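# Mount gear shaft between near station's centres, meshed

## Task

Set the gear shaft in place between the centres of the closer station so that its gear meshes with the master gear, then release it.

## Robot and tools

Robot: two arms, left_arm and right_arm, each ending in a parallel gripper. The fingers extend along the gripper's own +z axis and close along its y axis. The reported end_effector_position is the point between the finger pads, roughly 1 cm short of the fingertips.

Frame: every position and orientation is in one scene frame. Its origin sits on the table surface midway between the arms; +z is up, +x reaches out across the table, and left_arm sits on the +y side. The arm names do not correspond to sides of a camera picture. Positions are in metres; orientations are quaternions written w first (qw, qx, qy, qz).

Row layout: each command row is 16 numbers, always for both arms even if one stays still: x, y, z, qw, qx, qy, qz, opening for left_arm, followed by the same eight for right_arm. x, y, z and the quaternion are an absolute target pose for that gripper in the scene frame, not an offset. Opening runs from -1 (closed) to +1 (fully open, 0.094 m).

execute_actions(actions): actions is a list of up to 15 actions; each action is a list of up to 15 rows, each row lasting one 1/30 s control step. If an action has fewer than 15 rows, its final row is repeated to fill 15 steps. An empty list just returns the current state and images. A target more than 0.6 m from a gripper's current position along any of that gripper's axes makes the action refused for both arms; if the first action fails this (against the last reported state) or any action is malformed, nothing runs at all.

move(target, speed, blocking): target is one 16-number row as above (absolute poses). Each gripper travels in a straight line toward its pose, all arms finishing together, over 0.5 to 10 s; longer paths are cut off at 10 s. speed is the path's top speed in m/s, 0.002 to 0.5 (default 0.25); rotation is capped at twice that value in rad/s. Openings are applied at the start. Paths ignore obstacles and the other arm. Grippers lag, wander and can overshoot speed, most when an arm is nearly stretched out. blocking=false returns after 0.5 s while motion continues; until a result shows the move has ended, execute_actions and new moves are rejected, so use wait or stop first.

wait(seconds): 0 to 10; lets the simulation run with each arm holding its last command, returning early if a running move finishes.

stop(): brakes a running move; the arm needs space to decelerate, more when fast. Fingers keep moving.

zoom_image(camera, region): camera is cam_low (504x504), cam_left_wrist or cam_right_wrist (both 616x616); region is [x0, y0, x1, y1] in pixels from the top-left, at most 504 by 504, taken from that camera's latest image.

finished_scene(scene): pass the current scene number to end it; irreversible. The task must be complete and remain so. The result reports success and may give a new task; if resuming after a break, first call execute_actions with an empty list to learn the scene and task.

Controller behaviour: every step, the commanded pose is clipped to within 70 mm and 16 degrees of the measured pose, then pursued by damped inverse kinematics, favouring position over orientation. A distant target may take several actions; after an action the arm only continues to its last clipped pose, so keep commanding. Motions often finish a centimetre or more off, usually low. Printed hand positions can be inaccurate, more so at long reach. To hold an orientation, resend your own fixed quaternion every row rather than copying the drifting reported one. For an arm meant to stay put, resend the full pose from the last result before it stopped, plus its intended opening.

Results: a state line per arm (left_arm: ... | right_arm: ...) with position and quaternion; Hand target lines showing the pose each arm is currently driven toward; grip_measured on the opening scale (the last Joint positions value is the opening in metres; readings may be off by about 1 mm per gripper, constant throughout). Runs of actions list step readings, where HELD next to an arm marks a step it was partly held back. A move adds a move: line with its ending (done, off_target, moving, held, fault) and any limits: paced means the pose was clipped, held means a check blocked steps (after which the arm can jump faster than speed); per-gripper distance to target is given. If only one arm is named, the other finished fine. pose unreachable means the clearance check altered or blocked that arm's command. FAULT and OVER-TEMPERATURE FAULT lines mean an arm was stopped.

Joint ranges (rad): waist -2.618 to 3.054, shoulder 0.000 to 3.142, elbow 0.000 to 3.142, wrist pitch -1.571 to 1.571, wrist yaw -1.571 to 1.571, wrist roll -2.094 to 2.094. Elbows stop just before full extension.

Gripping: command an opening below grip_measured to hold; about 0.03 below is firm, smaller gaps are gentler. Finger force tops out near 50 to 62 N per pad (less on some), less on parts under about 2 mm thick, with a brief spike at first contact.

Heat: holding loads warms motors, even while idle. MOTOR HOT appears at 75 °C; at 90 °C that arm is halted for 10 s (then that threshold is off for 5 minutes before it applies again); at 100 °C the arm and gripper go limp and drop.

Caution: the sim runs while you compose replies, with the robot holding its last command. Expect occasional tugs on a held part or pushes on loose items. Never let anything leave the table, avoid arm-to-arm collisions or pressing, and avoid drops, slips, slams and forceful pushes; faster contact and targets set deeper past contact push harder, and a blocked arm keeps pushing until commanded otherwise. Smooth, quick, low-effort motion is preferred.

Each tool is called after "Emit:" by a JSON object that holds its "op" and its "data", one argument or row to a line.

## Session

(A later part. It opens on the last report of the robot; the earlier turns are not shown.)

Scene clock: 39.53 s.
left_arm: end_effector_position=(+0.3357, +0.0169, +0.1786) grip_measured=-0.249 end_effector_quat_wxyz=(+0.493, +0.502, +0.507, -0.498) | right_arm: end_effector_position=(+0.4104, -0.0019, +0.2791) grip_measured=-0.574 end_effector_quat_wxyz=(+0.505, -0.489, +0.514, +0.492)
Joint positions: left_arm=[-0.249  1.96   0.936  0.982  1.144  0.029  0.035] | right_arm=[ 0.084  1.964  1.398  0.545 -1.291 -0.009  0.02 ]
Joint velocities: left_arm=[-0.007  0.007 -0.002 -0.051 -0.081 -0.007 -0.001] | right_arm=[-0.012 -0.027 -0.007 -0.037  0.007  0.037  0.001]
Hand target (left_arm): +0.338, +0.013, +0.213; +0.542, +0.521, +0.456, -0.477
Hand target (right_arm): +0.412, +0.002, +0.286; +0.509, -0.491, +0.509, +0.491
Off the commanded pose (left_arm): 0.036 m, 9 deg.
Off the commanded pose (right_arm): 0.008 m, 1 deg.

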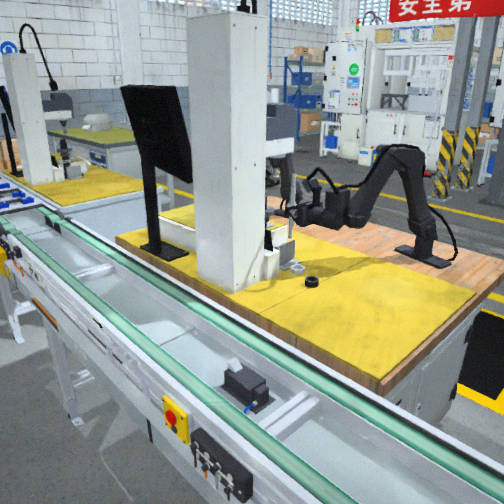

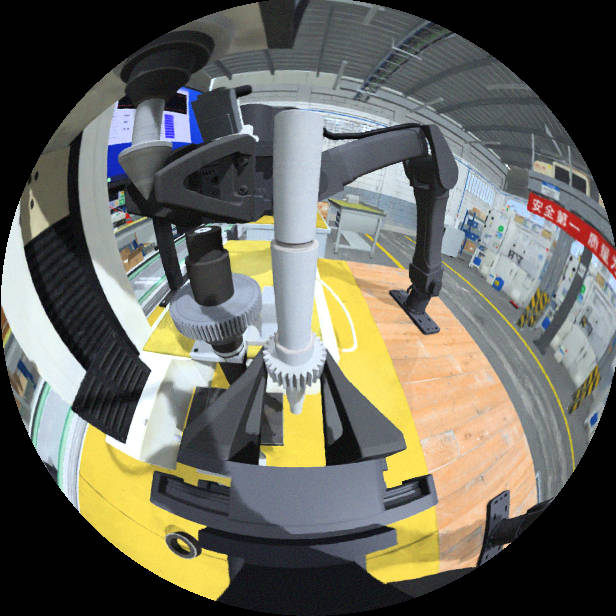

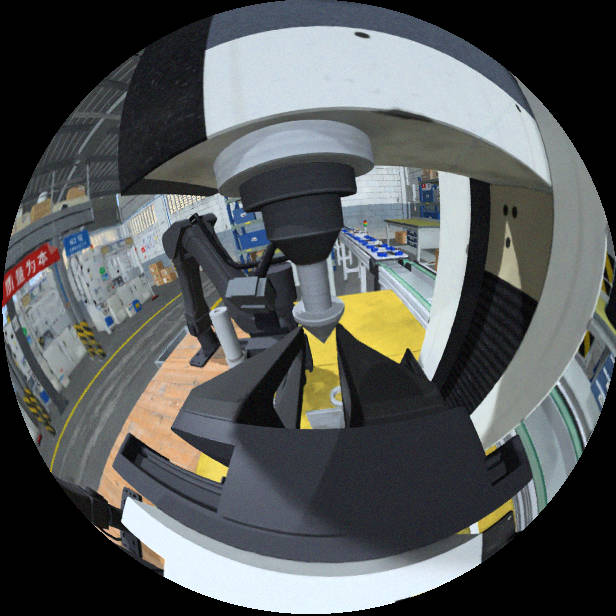

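Emit:
{"op": "execute_actions", "data": {
  "actions": [
    [[0.34,0.012,0.214,0.5435,0.5191,0.4541,-0.4785,-0.29,0.412,0.013,0.286,0.509,-0.491,0.509,0.491,-0.575]],
    [[0.34,0.012,0.214,0.5435,0.5191,0.4541,-0.4785,-0.29,0.412,0.013,0.286,0.509,-0.491,0.509,0.491,-0.575]]
  ]
}}

Scene clock: 40.90 s.
left_arm: end_effector_position=(+0.3358, +0.0169, +0.1786) grip_measured=-0.249 end_effector_quat_wxyz=(+0.493, +0.502, +0.507, -0.498) | right_arm: end_effector_position=(+0.4118, +0.0082, +0.2782) grip_measured=-0.574 end_effector_quat_wxyz=(+0.506, -0.488, +0.515, +0.491)
Joint positions: left_arm=[-0.249  1.96   0.936  0.982  1.144  0.029  0.035] | right_arm=[ 0.107  1.976  1.411  0.545 -1.264 -0.008  0.02 ]
Joint velocities: left_arm=[-0.017 -0.017 -0.012 -0.022 -0.022  0.007 -0.   ] | right_arm=[-0.017  0.002 -0.007 -0.022 -0.037  0.051  0.   ]
Hand target (left_arm): +0.338, +0.013, +0.213; +0.542, +0.520, +0.455, -0.477
Hand target (right_arm): +0.412, +0.013, +0.286; +0.509, -0.491, +0.509, +0.491
Off the commanded pose (left_arm): 0.036 m, 9 deg.
Off the commanded pose (right_arm): 0.009 m, 1 deg.
Step readings (end_effector_position; steps 1 to 15: 1st action; 16 to 30: 2nd action):
0: left_arm (+0.3357, +0.0169, +0.1786) | right_arm (+0.4104, -0.0019, +0.2791)
1: left_arm (+0.3357, +0.0169, +0.1786) | right_arm (+0.4106, -0.0013, +0.2793)
2: left_arm (+0.3357, +0.0169, +0.1786) | right_arm (+0.4112, +0.0001, +0.2798)
4: left_arm (+0.3357, +0.0169, +0.1786) | right_arm (+0.4116, +0.0042, +0.2801)
8: left_arm (+0.3357, +0.0169, +0.1786) | right_arm (+0.4117, +0.0080, +0.2783)
15: left_arm (+0.3358, +0.0169, +0.1786) | right_arm (+0.4118, +0.0082, +0.2782)
16: left_arm (+0.3358, +0.0169, +0.1786) | right_arm (+0.4118, +0.0082, +0.2782)
17: left_arm (+0.3358, +0.0169, +0.1786) | right_arm (+0.4118, +0.0082, +0.2782)
19: left_arm (+0.3358, +0.0169, +0.1786) | right_arm (+0.4118, +0.0082, +0.2782)
23: left_arm (+0.3358, +0.0169, +0.1786) | right_arm (+0.4118, +0.0082, +0.2782)
30: end_effector_position above

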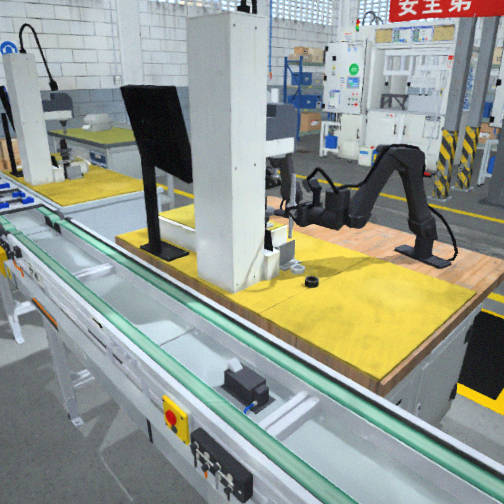

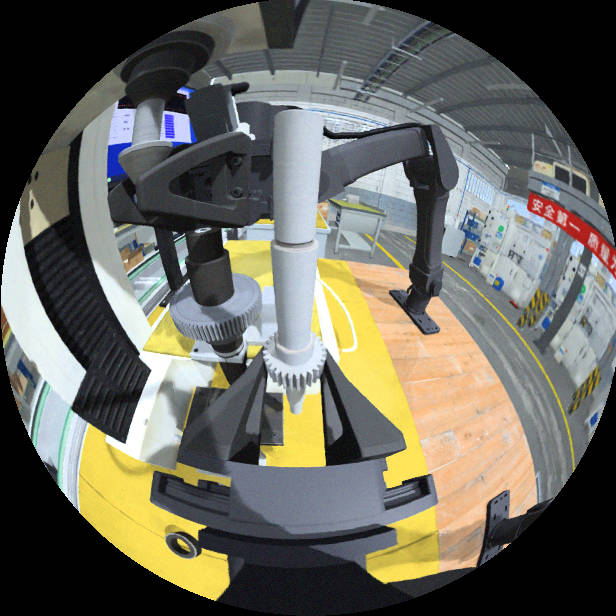

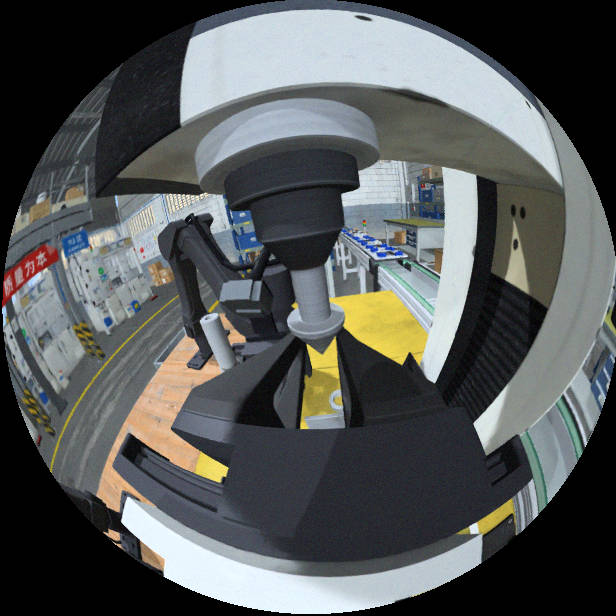

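Emit:
{"op": "zoom_image", "data": {
  "camera": "cam_right_wrist",
  "region": [260,280,380,420]
}}

Emit:
{"op": "zoom_image", "data": {
  "camera": "cam_left_wrist",
  "region": [90,80,270,260]
}}

Region (260, 280, 380, 420) of cam_right_wrist's 616x616 image, scaled by 3.600, with more detail than that image has; it fills the left 432 columns of this view, and the rest is white.

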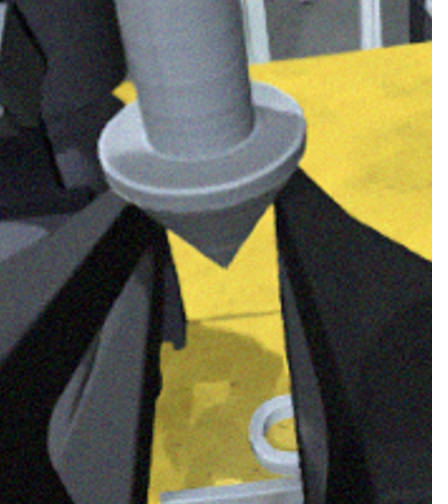

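Region (90, 80, 270, 260) of cam_left_wrist's 616x616 image, scaled by 2.800, with more detail than that image has.

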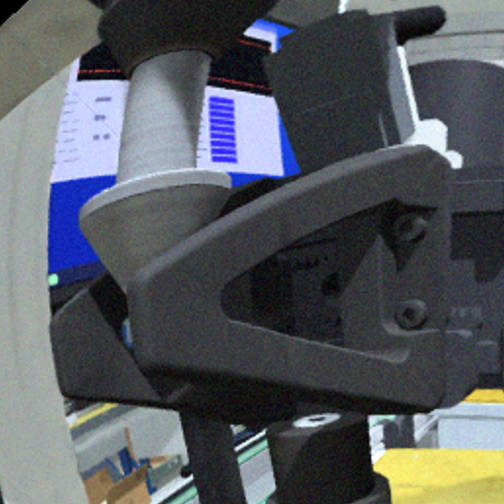

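Emit:
{"op": "execute_actions", "data": {
  "actions": [
    [[0.34,0.012,0.214,0.5435,0.5191,0.4541,-0.4785,-0.29,0.412,0.013,0.30,0.509,-0.491,0.509,0.491,-0.575]],
    [[0.34,0.012,0.214,0.5435,0.5191,0.4541,-0.4785,-0.29,0.412,0.013,0.315,0.509,-0.491,0.509,0.491,-0.575]],
    [[0.34,0.012,0.214,0.5435,0.5191,0.4541,-0.4785,-0.29,0.412,0.013,0.33,0.509,-0.491,0.509,0.491,-0.575]],
    [[0.34,0.012,0.214,0.5435,0.5191,0.4541,-0.4785,-0.29,0.412,0.013,0.345,0.509,-0.491,0.509,0.491,-0.575]]
  ]
}}

Scene clock: 44.10 s.
left_arm: end_effector_position=(+0.3358, +0.0169, +0.1786) grip_measured=-0.249 end_effector_quat_wxyz=(+0.493, +0.502, +0.507, -0.498) | right_arm: end_effector_position=(+0.4093, +0.0098, +0.2866) grip_measured=-0.574 end_effector_quat_wxyz=(+0.444, -0.468, +0.552, +0.529)
Joint positions: left_arm=[-0.249  1.96   0.936  0.982  1.144  0.029  0.035] | right_arm=[ 0.107  1.976  1.522  0.275 -1.307 -0.005  0.02 ]
Joint velocities: left_arm=[-0.007  0.002  0.002 -0.007 -0.007 -0.037 -0.001] | right_arm=[ 0.002  0.012  0.002 -0.022 -0.022 -0.139  0.001]
Hand target (left_arm): +0.338, +0.013, +0.213; +0.542, +0.520, +0.455, -0.477
Hand target (right_arm): +0.407, +0.010, +0.344; +0.509, -0.491, +0.509, +0.491
Off the commanded pose (left_arm): 0.036 m, 9 deg.
Off the commanded pose (right_arm): 0.059 m, 10 deg.
Step readings (end_effector_position; steps 1 to 15: 1st action; 16 to 30: 2nd action; 31 to 45: 3rd action; 46 to 60: 4th action):
0: left_arm (+0.3358, +0.0169, +0.1786) | right_arm (+0.4118, +0.0082, +0.2782)
1: left_arm (+0.3358, +0.0169, +0.1786) | right_arm (+0.4121, +0.0083, +0.2792)
2: left_arm (+0.3358, +0.0169, +0.1786) | right_arm (+0.4126, +0.0084, +0.2807)
4: left_arm (+0.3358, +0.0169, +0.1786) | right_arm (+0.4122, +0.0086, +0.2807)
8: left_arm (+0.3358, +0.0169, +0.1786) | right_arm (+0.4121, +0.0086, +0.2803)
15: left_arm (+0.3358, +0.0169, +0.1786) | right_arm (+0.4120, +0.0087, +0.2803)
16: left_arm (+0.3358, +0.0169, +0.1786) | right_arm (+0.4120, +0.0088, +0.2810)
17: left_arm (+0.3358, +0.0169, +0.1786) | right_arm (+0.4117, +0.0089, +0.2813)
19: left_arm (+0.3358, +0.0169, +0.1786) | right_arm (+0.4115, +0.0090, +0.2810)
23: left_arm (+0.3358, +0.0169, +0.1786) | right_arm (+0.4112, +0.0091, +0.2807)
30: left_arm (+0.3358, +0.0169, +0.1786) | right_arm (+0.4111, +0.0091, +0.2806)
31: left_arm (+0.3358, +0.0169, +0.1786) | right_arm (+0.4110, +0.0092, +0.2813)
32: left_arm (+0.3358, +0.0169, +0.1786) | right_arm (+0.4107, +0.0093, +0.2817)
34: left_arm (+0.3358, +0.0169, +0.1786) | right_arm (+0.4104, +0.0094, +0.2820)
38: left_arm (+0.3358, +0.0169, +0.1786) | right_arm (+0.4102, +0.0094, +0.2815)
45: left_arm (+0.3358, +0.0169, +0.1786) | right_arm (+0.4100, +0.0094, +0.2809)
46: left_arm (+0.3358, +0.0169, +0.1786) | right_arm (+0.4100, +0.0094, +0.2817)
47: left_arm (+0.3358, +0.0169, +0.1786) | right_arm (+0.4098, +0.0095, +0.2825)
49: left_arm (+0.3358, +0.0169, +0.1786) | right_arm (+0.4097, +0.0097, +0.2850)
53: left_arm (+0.3358, +0.0169, +0.1786) | right_arm (+0.4095, +0.0098, +0.2867)
60: end_effector_position above

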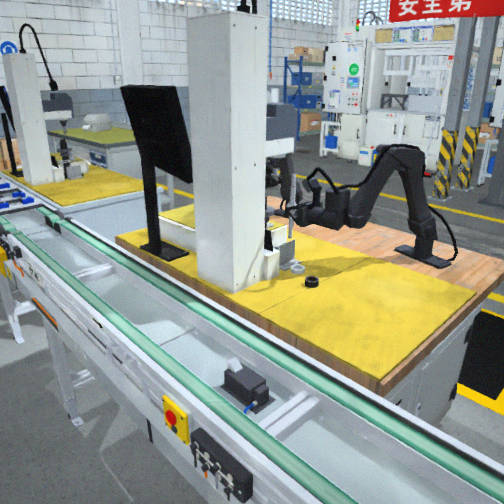

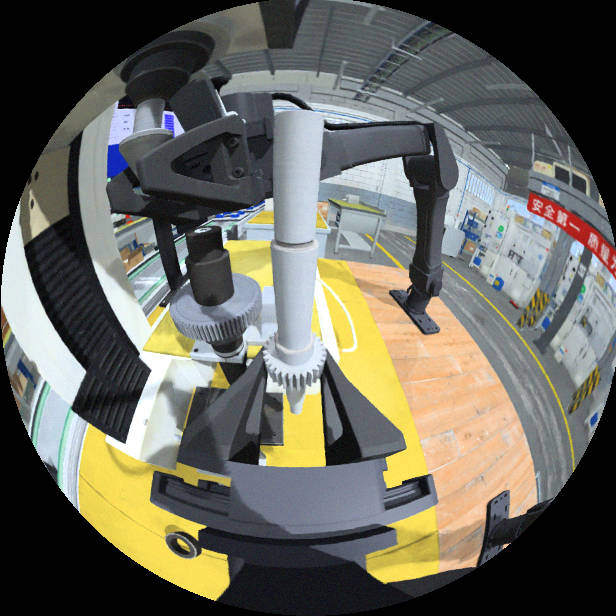

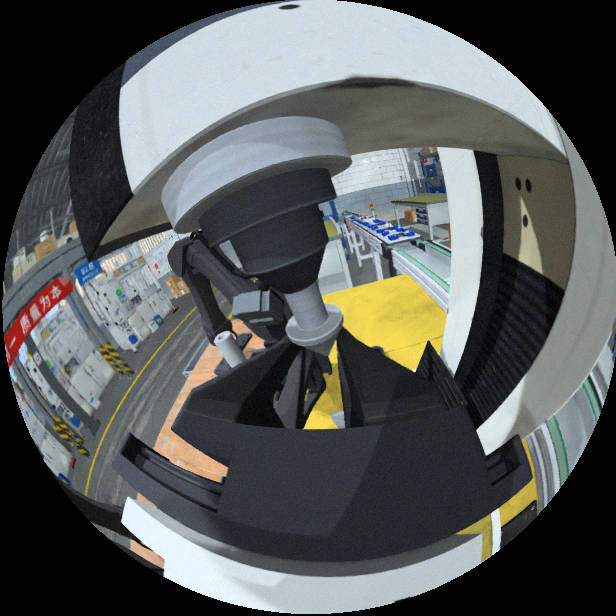

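Lift has started. Continue with roll compensation blended in.

Emit:
{"op": "execute_actions", "data": {
  "actions": [
    [[0.34,0.012,0.214,0.5435,0.5191,0.4541,-0.4785,-0.29,0.412,0.013,0.355,0.528,-0.50,0.494,0.477,-0.575]],
    [[0.34,0.012,0.214,0.5435,0.5191,0.4541,-0.4785,-0.29,0.412,0.013,0.365,0.546,-0.508,0.479,0.462,-0.575]],
    [[0.34,0.012,0.214,0.5435,0.5191,0.4541,-0.4785,-0.29,0.412,0.013,0.37,0.564,-0.517,0.463,0.448,-0.575]],
    [[0.34,0.012,0.214,0.5435,0.5191,0.4541,-0.4785,-0.29,0.412,0.013,0.366,0.581,-0.525,0.447,0.433,-0.575]]
  ]
}}

Scene clock: 46.73 s.
left_arm: end_effector_position=(+0.3358, +0.0169, +0.1786) grip_measured=-0.249 end_effector_quat_wxyz=(+0.493, +0.502, +0.507, -0.498) | right_arm: end_effector_position=(+0.4120, +0.0097, +0.2951) grip_measured=-0.574 end_effector_quat_wxyz=(+0.488, -0.498, +0.524, +0.489)
Joint positions: left_arm=[-0.249  1.96   0.936  0.982  1.144  0.029  0.035] | right_arm=[ 0.108  1.96   1.525  0.279 -1.275 -0.123  0.02 ]
Joint velocities: left_arm=[-0.007  0.007  0.007  0.037  0.037 -0.051 -0.   ] | right_arm=[-0.007 -0.012 -0.002  0.066  0.007 -0.037  0.   ]
Hand target (left_arm): +0.338, +0.013, +0.213; +0.542, +0.520, +0.455, -0.477
Hand target (right_arm): +0.404, +0.009, +0.364; +0.575, -0.530, +0.450, +0.430
Off the commanded pose (left_arm): 0.036 m, 9 deg.
Off the commanded pose (right_arm): 0.071 m, 16 deg.
Step readings (end_effector_position; steps 1 to 15: 1st action; 16 to 30: 2nd action; 31 to 45: 3rd action; 46 to 60: 4th action):
0: left_arm (+0.3358, +0.0169, +0.1786) | right_arm (+0.4093, +0.0098, +0.2865)
1: left_arm (+0.3358, +0.0169, +0.1786) | right_arm (+0.4092, +0.0097, +0.2869)
2: left_arm (+0.3358, +0.0169, +0.1786) | right_arm (+0.4093, +0.0097, +0.2874)
4: left_arm (+0.3358, +0.0169, +0.1786) | right_arm (+0.4095, +0.0097, +0.2883)
8: left_arm (+0.3358, +0.0169, +0.1786) | right_arm (+0.4096, +0.0098, +0.2891)
15: left_arm (+0.3358, +0.0169, +0.1786) | right_arm (+0.4097, +0.0098, +0.2891)
16: left_arm (+0.3358, +0.0169, +0.1786) | right_arm (+0.4097, +0.0098, +0.2896)
17: left_arm (+0.3358, +0.0169, +0.1786) | right_arm (+0.4098, +0.0097, +0.2902)
19: left_arm (+0.3358, +0.0169, +0.1786) | right_arm (+0.4102, +0.0097, +0.2918)
23: left_arm (+0.3358, +0.0169, +0.1786) | right_arm (+0.4104, +0.0096, +0.2933)
30: left_arm (+0.3358, +0.0169, +0.1786) | right_arm (+0.4104, +0.0096, +0.2933)
31: left_arm (+0.3358, +0.0169, +0.1786) | right_arm (+0.4106, +0.0096, +0.2934)
32: left_arm (+0.3358, +0.0169, +0.1786) | right_arm (+0.4107, +0.0097, +0.2938)
34: left_arm (+0.3358, +0.0169, +0.1786) | right_arm (+0.4108, +0.0097, +0.2942)
38: left_arm (+0.3358, +0.0169, +0.1786) | right_arm (+0.4110, +0.0097, +0.2943)
45: left_arm (+0.3358, +0.0169, +0.1786) | right_arm (+0.4111, +0.0097, +0.2943)
46: left_arm (+0.3358, +0.0169, +0.1786) | right_arm (+0.4112, +0.0097, +0.2943)
47: left_arm (+0.3358, +0.0169, +0.1786) | right_arm (+0.4112, +0.0097, +0.2943)
49: left_arm (+0.3358, +0.0169, +0.1786) | right_arm (+0.4114, +0.0097, +0.2943)
53: left_arm (+0.3358, +0.0169, +0.1786) | right_arm (+0.4117, +0.0097, +0.2945)
60: end_effector_position above

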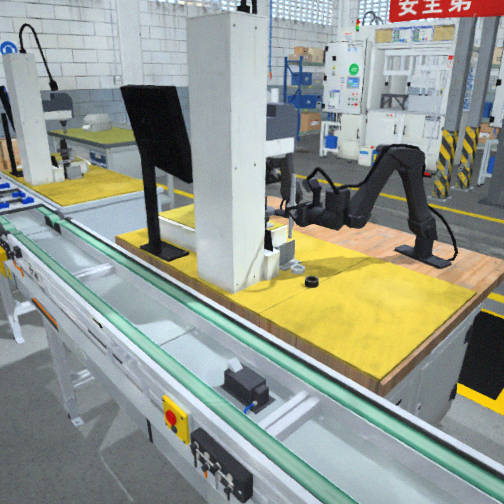

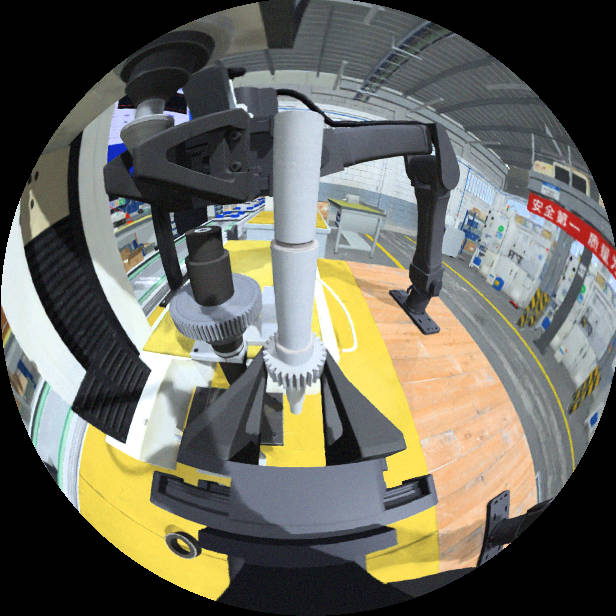

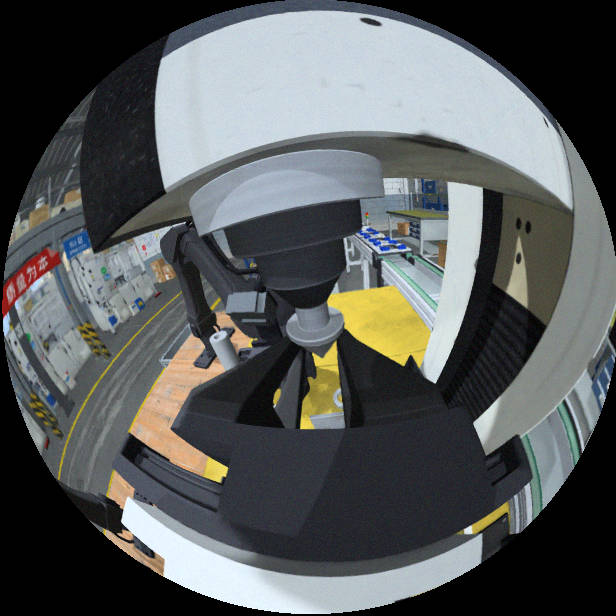

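Emit:
{"op": "execute_actions", "data": {
  "actions": [
    [[0.36,0.012,0.219,0.5435,0.5191,0.4541,-0.4785,-0.29,0.412,0.013,0.375,0.56,-0.515,0.466,0.451,-0.575]],
    [[0.38,0.012,0.222,0.5435,0.5191,0.4541,-0.4785,-0.29,0.412,0.013,0.378,0.56,-0.515,0.466,0.451,-0.575]]
  ]
}}

Scene clock: 49.50 s.
left_arm: end_effector_position=(+0.3736, +0.0131, +0.1865) grip_measured=-0.249 end_effector_quat_wxyz=(+0.506, +0.505, +0.495, -0.494) | right_arm: end_effector_position=(+0.4116, +0.0097, +0.2956) grip_measured=-0.574 end_effector_quat_wxyz=(+0.481, -0.491, +0.530, +0.496)
Joint positions: left_arm=[-0.219  2.06   1.107  0.951  1.174  0.025  0.035] | right_arm=[ 0.108  1.96   1.525  0.283 -1.278 -0.092  0.02 ]
Joint velocities: left_arm=[ 0.007 -0.002 -0.012 -0.022  0.051  0.022  0.001] | right_arm=[-0.017 -0.007 -0.002 -0.051 -0.066  0.022  0.001]
Hand target (left_arm): +0.378, +0.013, +0.222; +0.543, +0.520, +0.455, -0.478
Hand target (right_arm): +0.403, +0.009, +0.369; +0.558, -0.517, +0.467, +0.451
Off the commanded pose (left_arm): 0.036 m, 7 deg.
Off the commanded pose (right_arm): 0.082 m, 13 deg; position clipped at the last step of the last action.
Step readings (end_effector_position; steps 1 to 15: 1st action; 16 to 30: 2nd action):
0: left_arm (+0.3358, +0.0169, +0.1786) | right_arm (+0.4122, +0.0097, +0.2955)
1: left_arm (+0.3364, +0.0163, +0.1791) | right_arm (+0.4121, +0.0097, +0.2955)
2: left_arm (+0.3388, +0.0149, +0.1802) | right_arm (+0.4120, +0.0097, +0.2955)
4: left_arm (+0.3458, +0.0125, +0.1828) | right_arm (+0.4119, +0.0097, +0.2955)
8: left_arm (+0.3514, +0.0123, +0.1854) | right_arm (+0.4118, +0.0097, +0.2956)
15: left_arm (+0.3517, +0.0122, +0.1842) | right_arm (+0.4116, +0.0097, +0.2956)
16: left_arm (+0.3527, +0.0121, +0.1844) | right_arm (+0.4116, +0.0097, +0.2956)
17: left_arm (+0.3556, +0.0110, +0.1851) | right_arm (+0.4116, +0.0097, +0.2956)
19: left_arm (+0.3648, +0.0102, +0.1869) | right_arm (+0.4116, +0.0097, +0.2956)
23: left_arm (+0.3734, +0.0131, +0.1882) | right_arm (+0.4116, +0.0097, +0.2956)
30: end_effector_position above

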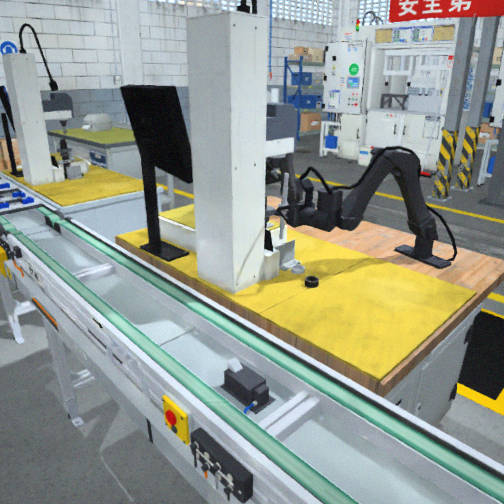

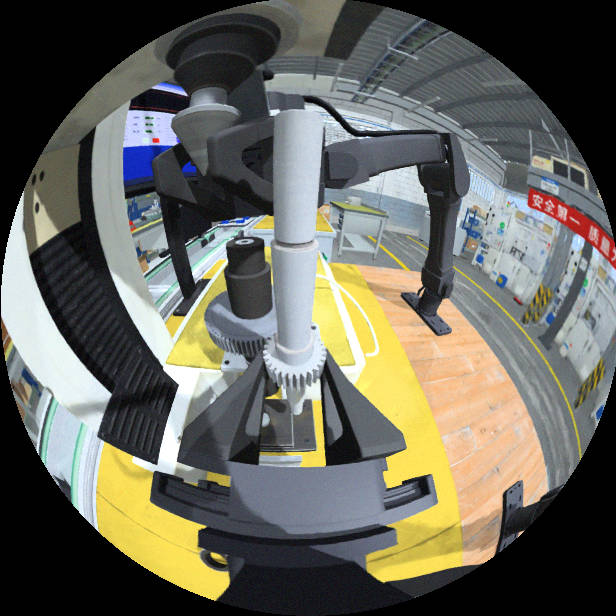

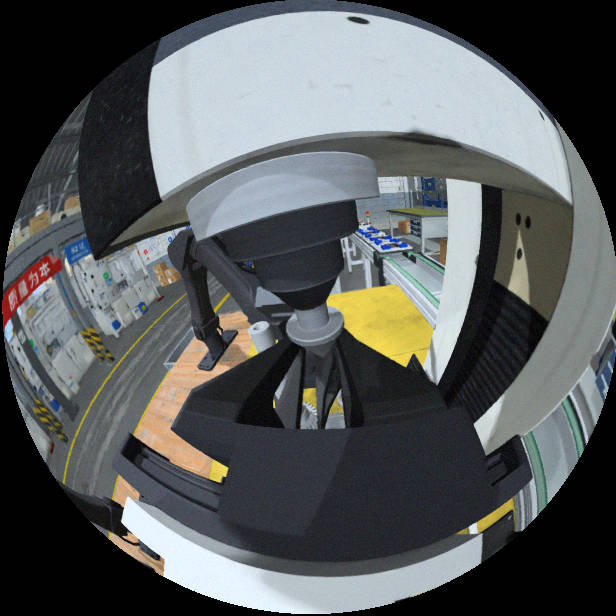

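Emit:
{"op": "execute_actions", "data": {
  "actions": [
    [[0.38,0.012,0.222,0.5435,0.5191,0.4541,-0.4785,-0.29,0.412,0.013,0.378,0.535,-0.503,0.488,0.471,-0.575]],
    [[0.38,0.012,0.222,0.5435,0.5191,0.4541,-0.4785,-0.29,0.412,0.013,0.378,0.509,-0.491,0.509,0.491,-0.575]]
  ]
}}

Scene clock: 51.33 s.
left_arm: end_effector_position=(+0.3736, +0.0131, +0.1863) grip_measured=-0.249 end_effector_quat_wxyz=(+0.505, +0.505, +0.496, -0.494) | right_arm: end_effector_position=(+0.4083, +0.0100, +0.3053) grip_measured=-0.574 end_effector_quat_wxyz=(+0.428, -0.461, +0.567, +0.532)
Joint positions: left_arm=[-0.219  2.06   1.107  0.949  1.174  0.024  0.035] | right_arm=[ 0.108  1.96   1.609  0.095 -1.301 -0.035  0.02 ]
Joint velocities: left_arm=[-0.022 -0.007 -0.007 -0.11  -0.051 -0.022  0.   ] | right_arm=[ 0.017  0.002  0.012 -0.066 -0.007  0.007 -0.002]
Hand target (left_arm): +0.378, +0.013, +0.221; +0.543, +0.520, +0.455, -0.478
Hand target (right_arm): +0.403, +0.009, +0.375; +0.507, -0.492, +0.509, +0.491
Off the commanded pose (left_arm): 0.036 m, 7 deg.
Off the commanded pose (right_arm): 0.073 m, 13 deg.
Step readings (end_effector_position; steps 1 to 15: 1st action; 16 to 30: 2nd action):
0: left_arm (+0.3736, +0.0131, +0.1864) | right_arm (+0.4116, +0.0097, +0.2956)
1: left_arm (+0.3736, +0.0131, +0.1864) | right_arm (+0.4114, +0.0098, +0.2965)
2: left_arm (+0.3736, +0.0131, +0.1864) | right_arm (+0.4111, +0.0098, +0.2975)
4: left_arm (+0.3736, +0.0131, +0.1864) | right_arm (+0.4109, +0.0101, +0.3016)
8: left_arm (+0.3736, +0.0131, +0.1863) | right_arm (+0.4103, +0.0102, +0.3061)
15: left_arm (+0.3736, +0.0131, +0.1863) | right_arm (+0.4101, +0.0102, +0.3057)
16: left_arm (+0.3736, +0.0131, +0.1863) | right_arm (+0.4098, +0.0102, +0.3065)
17: left_arm (+0.3736, +0.0131, +0.1863) | right_arm (+0.4093, +0.0102, +0.3066)
19: left_arm (+0.3736, +0.0131, +0.1863) | right_arm (+0.4089, +0.0101, +0.3061)
23: left_arm (+0.3736, +0.0131, +0.1863) | right_arm (+0.4085, +0.0100, +0.3055)
30: end_effector_position above

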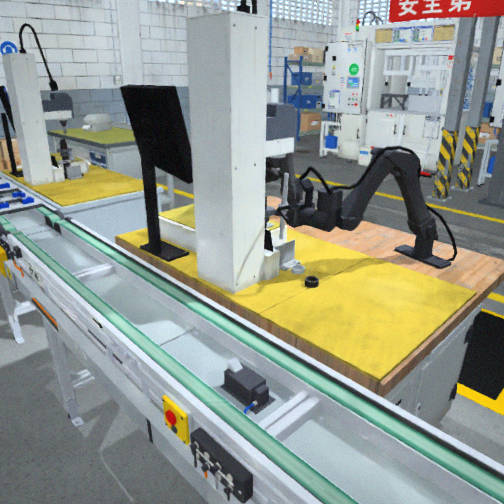

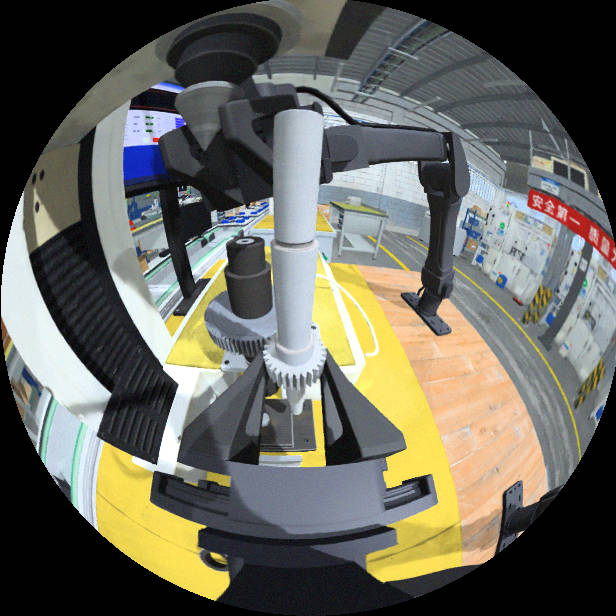

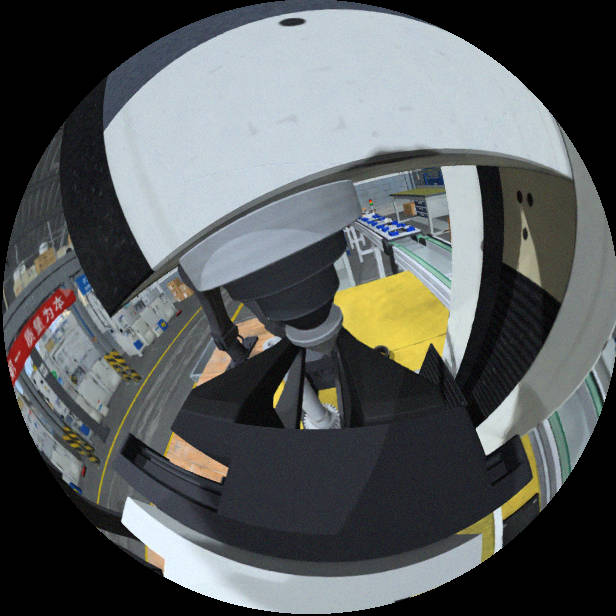

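Emit:
{"op": "execute_actions", "data": {
  "actions": [
    [[0.395,0.015,0.222,0.5435,0.5191,0.4541,-0.4785,-0.29,0.412,0.013,0.372,0.535,-0.503,0.488,0.471,-0.575]],
    [[0.405,0.015,0.222,0.5435,0.5191,0.4541,-0.4785,-0.29,0.412,0.013,0.372,0.56,-0.515,0.466,0.451,-0.575]]
  ]
}}

Scene clock: 53.00 s.
left_arm: end_effector_position=(+0.3893, +0.0122, +0.1872) grip_measured=-0.249 end_effector_quat_wxyz=(+0.503, +0.518, +0.478, -0.500) | right_arm: end_effector_position=(+0.4103, +0.0100, +0.3058) grip_measured=-0.574 end_effector_quat_wxyz=(+0.459, -0.488, +0.544, +0.506)
Joint positions: left_arm=[-0.201  2.127  1.21   0.935  1.229  0.027  0.035] | right_arm=[ 0.108  1.96   1.61   0.103 -1.291 -0.136  0.02 ]
Joint velocities: left_arm=[-0.032 -0.012  0.002 -0.022 -0.007 -0.007 -0.001] | right_arm=[ 0.002  0.002 -0.042  0.081 -0.066 -0.037 -0.   ]
Hand target (left_arm): +0.403, +0.016, +0.222; +0.543, +0.519, +0.454, -0.479
Hand target (right_arm): +0.404, +0.009, +0.370; +0.549, -0.524, +0.473, +0.448
Off the commanded pose (left_arm): 0.038 m, 6 deg.
Off the commanded pose (right_arm): 0.066 m, 16 deg; orientation clipped at the last step of the last action.
Step readings (end_effector_position; steps 1 to 15: 1st action; 16 to 30: 2nd action):
0: left_arm (+0.3736, +0.0131, +0.1863) | right_arm (+0.4082, +0.0100, +0.3054)
1: left_arm (+0.3743, +0.0132, +0.1863) | right_arm (+0.4083, +0.0100, +0.3053)
2: left_arm (+0.3762, +0.0124, +0.1868) | right_arm (+0.4085, +0.0100, +0.3053)
4: left_arm (+0.3826, +0.0122, +0.1874) | right_arm (+0.4087, +0.0100, +0.3052)
8: left_arm (+0.3854, +0.0138, +0.1871) | right_arm (+0.4091, +0.0100, +0.3053)
15: left_arm (+0.3854, +0.0138, +0.1867) | right_arm (+0.4093, +0.0100, +0.3054)
16: left_arm (+0.3860, +0.0137, +0.1868) | right_arm (+0.4093, +0.0100, +0.3053)
17: left_arm (+0.3872, +0.0131, +0.1873) | right_arm (+0.4095, +0.0100, +0.3053)
19: left_arm (+0.3885, +0.0118, +0.1873) | right_arm (+0.4097, +0.0100, +0.3055)
23: left_arm (+0.3887, +0.0113, +0.1873) | right_arm (+0.4100, +0.0100, +0.3058)
30: end_effector_position above

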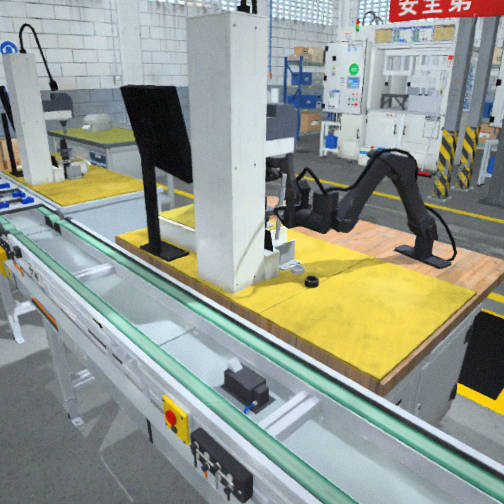

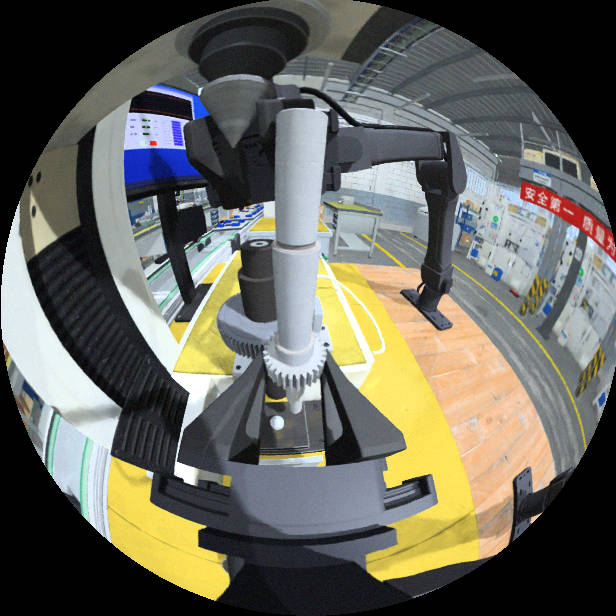

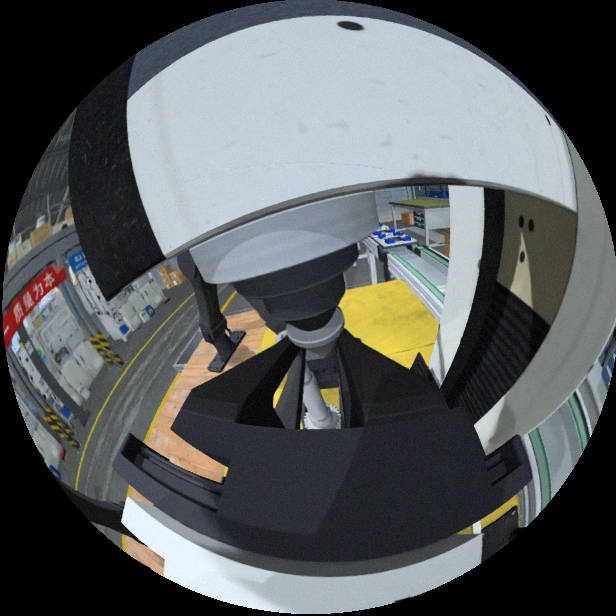

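Emit:
{"op": "zoom_image", "data": {
  "camera": "cam_left_wrist",
  "region": [170,50,370,250]
}}

Emit:
{"op": "zoom_image", "data": {
  "camera": "cam_low",
  "region": [250,120,350,280]
}}

Region (170, 50, 370, 250) of cam_left_wrist's 616x616 image, scaled by 2.520, with more detail than that image has.

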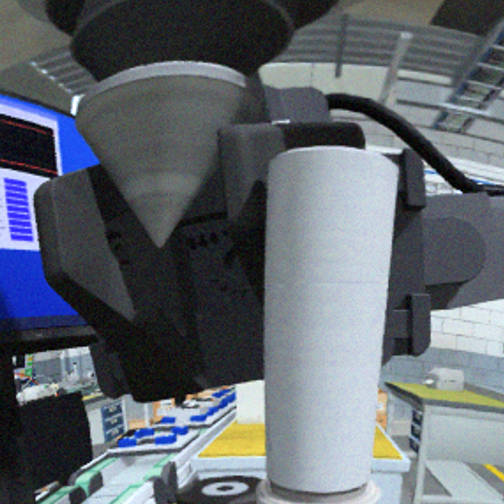

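Region (250, 120, 350, 280) of cam_low's 504x504 image, scaled by 3.150, with more detail than that image has; it fills the left 315 columns of this view, and the rest is white.

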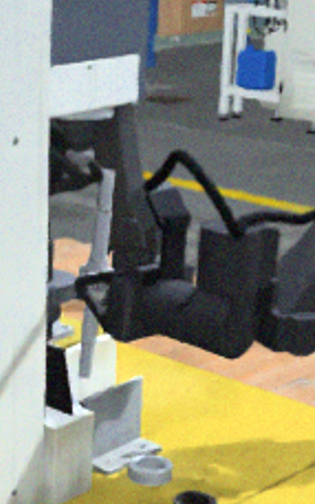

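Emit:
{"op": "execute_actions", "data": {
  "actions": [
    [[0.388,0.022,0.22,0.5435,0.5191,0.4541,-0.4785,-0.29,0.412,0.013,0.370,0.56,-0.515,0.466,0.451,-0.575]],
    [[0.388,0.032,0.22,0.5435,0.5191,0.4541,-0.4785,-0.29,0.412,0.013,0.370,0.56,-0.515,0.466,0.451,-0.575]]
  ]
}}

Scene clock: 55.00 s.
left_arm: end_effector_position=(+0.3900, +0.0287, +0.1767) grip_measured=-0.249 end_effector_quat_wxyz=(+0.497, +0.500, +0.504, -0.499) | right_arm: end_effector_position=(+0.4112, +0.0102, +0.3060) grip_measured=-0.573 end_effector_quat_wxyz=(+0.474, -0.494, +0.531, +0.499)
Joint positions: left_arm=[-0.169  2.105  1.146  0.937  1.221  0.015  0.035] | right_arm=[ 0.108  1.96   1.586  0.18  -1.289 -0.125  0.02 ]
Joint velocities: left_arm=[-0.012  0.007 -0.002 -0.051  0.007 -0.037  0.001] | right_arm=[-0.002 -0.007 -0.007 -0.007 -0.022  0.022  0.001]
Hand target (left_arm): +0.387, +0.032, +0.218; +0.542, +0.521, +0.455, -0.477
Hand target (right_arm): +0.405, +0.010, +0.368; +0.554, -0.521, +0.469, +0.448
Off the commanded pose (left_arm): 0.043 m, 8 deg.
Off the commanded pose (right_arm): 0.064 m, 14 deg.
Step readings (end_effector_position; steps 1 to 15: 1st action; 16 to 30: 2nd action):
0: left_arm (+0.3895, +0.0123, +0.1870) | right_arm (+0.4105, +0.0101, +0.3060)
1: left_arm (+0.3890, +0.0127, +0.1864) | right_arm (+0.4106, +0.0101, +0.3058)
2: left_arm (+0.3877, +0.0136, +0.1853) | right_arm (+0.4106, +0.0101, +0.3058)
4: left_arm (+0.3848, +0.0154, +0.1819) | right_arm (+0.4107, +0.0101, +0.3058)
8: left_arm (+0.3835, +0.0170, +0.1767) | right_arm (+0.4109, +0.0101, +0.3058)
15: left_arm (+0.3842, +0.0171, +0.1764) | right_arm (+0.4111, +0.0102, +0.3059)
16: left_arm (+0.3845, +0.0177, +0.1764) | right_arm (+0.4111, +0.0102, +0.3059)
17: left_arm (+0.3849, +0.0188, +0.1765) | right_arm (+0.4111, +0.0102, +0.3058)
19: left_arm (+0.3861, +0.0225, +0.1764) | right_arm (+0.4112, +0.0102, +0.3059)
23: left_arm (+0.3897, +0.0281, +0.1766) | right_arm (+0.4112, +0.0102, +0.3059)
30: end_effector_position above

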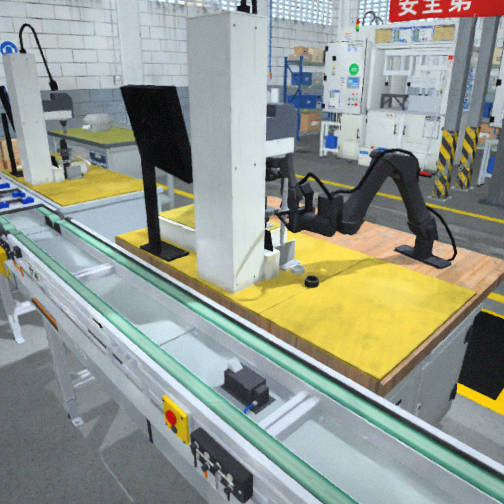

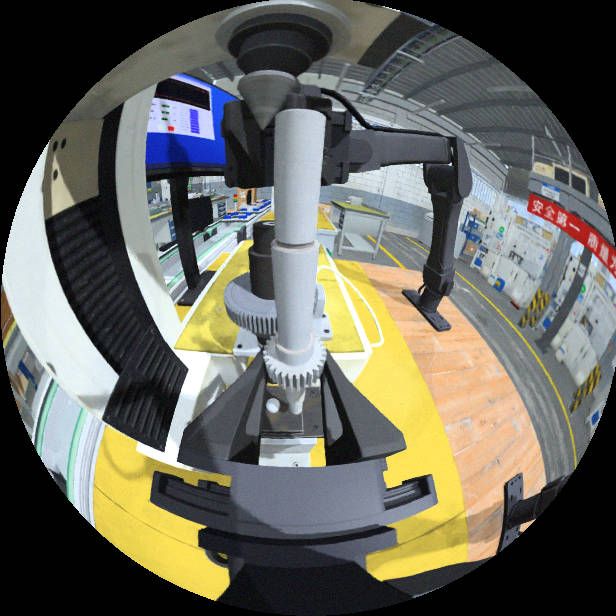

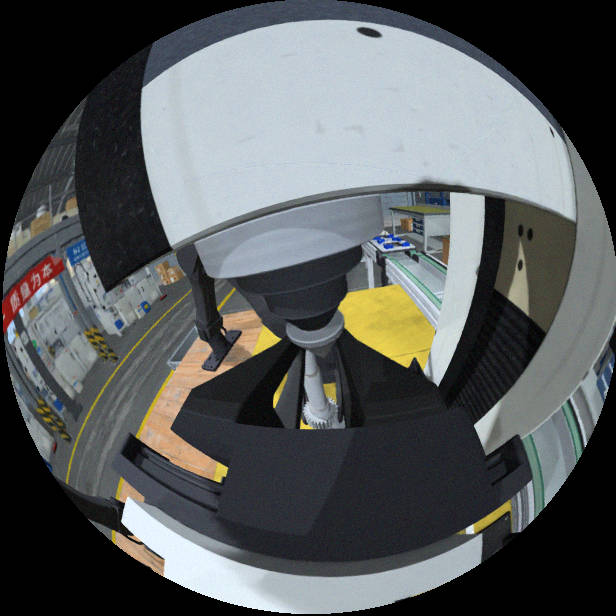

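Emit:
{"op": "execute_actions", "data": {
  "actions": [
    [[0.40,0.030,0.222,0.5435,0.5191,0.4541,-0.4785,-0.29,0.412,0.013,0.370,0.57,-0.52,0.457,0.442,-0.575]],
    [[0.412,0.030,0.222,0.5435,0.5191,0.4541,-0.4785,-0.29,0.412,0.013,0.370,0.57,-0.52,0.457,0.442,-0.575]]
  ]
}}

Scene clock: 56.73 s.
left_arm: end_effector_position=(+0.4050, +0.0293, +0.1861) grip_measured=-0.249 end_effector_quat_wxyz=(+0.506, +0.504, +0.493, -0.497) | right_arm: end_effector_position=(+0.4113, +0.0102, +0.3062) grip_measured=-0.573 end_effector_quat_wxyz=(+0.476, -0.497, +0.529, +0.497)
Joint positions: left_arm=[-0.156  2.139  1.224  0.933  1.24   0.002  0.035] | right_arm=[ 0.108  1.96   1.585  0.184 -1.289 -0.131  0.02 ]
Joint velocities: left_arm=[ 0.012 -0.017 -0.012  0.037 -0.007 -0.051  0.   ] | right_arm=[ 0.002  0.002 -0.017  0.022  0.022 -0.051  0.   ]
Hand target (left_arm): +0.410, +0.031, +0.221; +0.543, +0.520, +0.455, -0.478
Hand target (right_arm): +0.405, +0.010, +0.369; +0.562, -0.528, +0.461, +0.439
Off the commanded pose (left_arm): 0.037 m, 7 deg.
Off the commanded pose (right_arm): 0.064 m, 15 deg.
Step readings (end_effector_position; steps 1 to 15: 1st action; 16 to 30: 2nd action):
0: left_arm (+0.3899, +0.0287, +0.1767) | right_arm (+0.4112, +0.0102, +0.3059)
1: left_arm (+0.3899, +0.0286, +0.1772) | right_arm (+0.4113, +0.0102, +0.3059)
2: left_arm (+0.3901, +0.0285, +0.1780) | right_arm (+0.4113, +0.0102, +0.3060)
4: left_arm (+0.3909, +0.0281, +0.1803) | right_arm (+0.4113, +0.0102, +0.3061)
8: left_arm (+0.3922, +0.0276, +0.1832) | right_arm (+0.4113, +0.0102, +0.3062)
15: left_arm (+0.3919, +0.0276, +0.1833) | right_arm (+0.4113, +0.0102, +0.3062)
16: left_arm (+0.3925, +0.0275, +0.1835) | right_arm (+0.4113, +0.0102, +0.3062)
17: left_arm (+0.3943, +0.0270, +0.1843) | right_arm (+0.4113, +0.0102, +0.3062)
19: left_arm (+0.3997, +0.0268, +0.1857) | right_arm (+0.4113, +0.0102, +0.3062)
23: left_arm (+0.4046, +0.0290, +0.1871) | right_arm (+0.4113, +0.0102, +0.3062)
30: end_effector_position above

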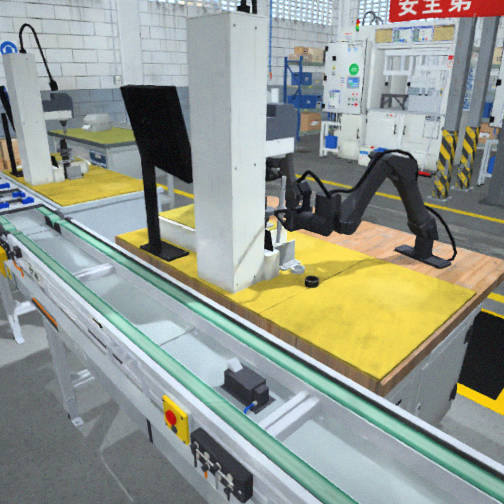

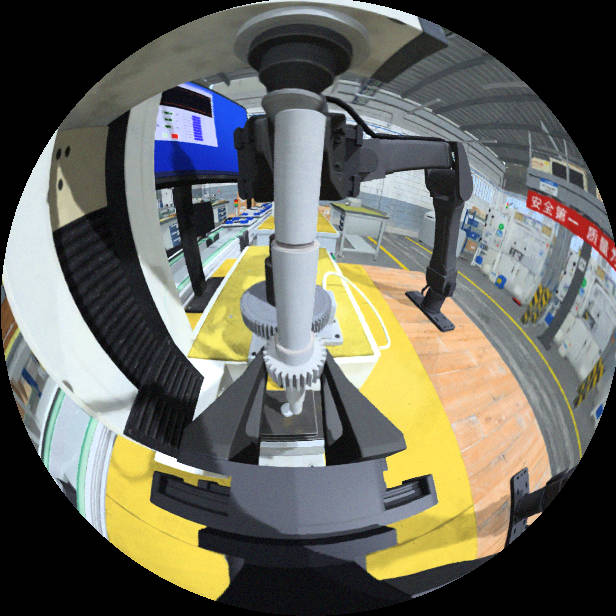

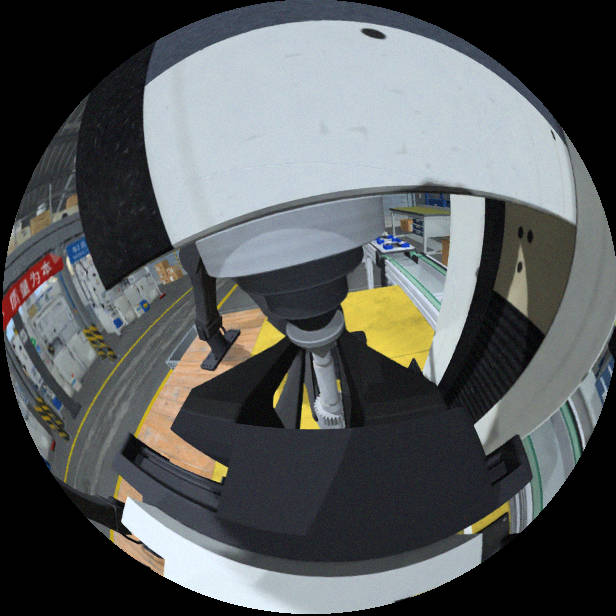

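Emit:
{"op": "zoom_image", "data": {
  "camera": "cam_left_wrist",
  "region": [250,370,340,460]
}}

Emit:
{"op": "zoom_image", "data": {
  "camera": "cam_left_wrist",
  "region": [220,20,380,180]
}}

Region (250, 370, 340, 460) of cam_left_wrist's 616x616 image, scaled by 5.600, with more detail than that image has.

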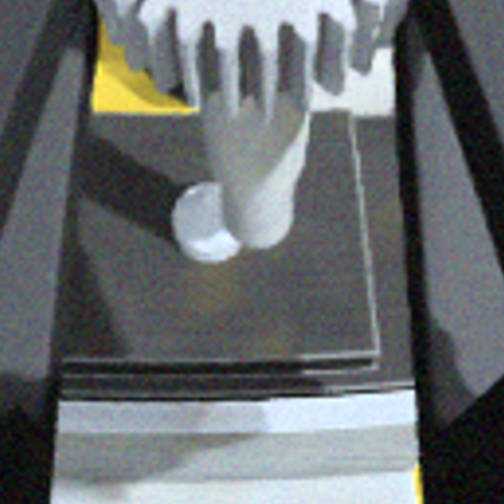

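Region (220, 20, 380, 180) of cam_left_wrist's 616x616 image, scaled by 3.150, with more detail than that image has.

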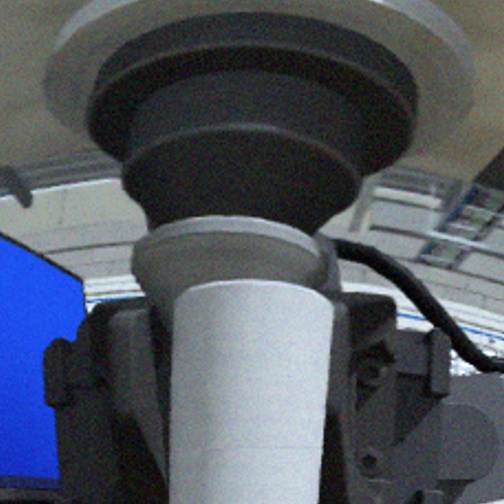

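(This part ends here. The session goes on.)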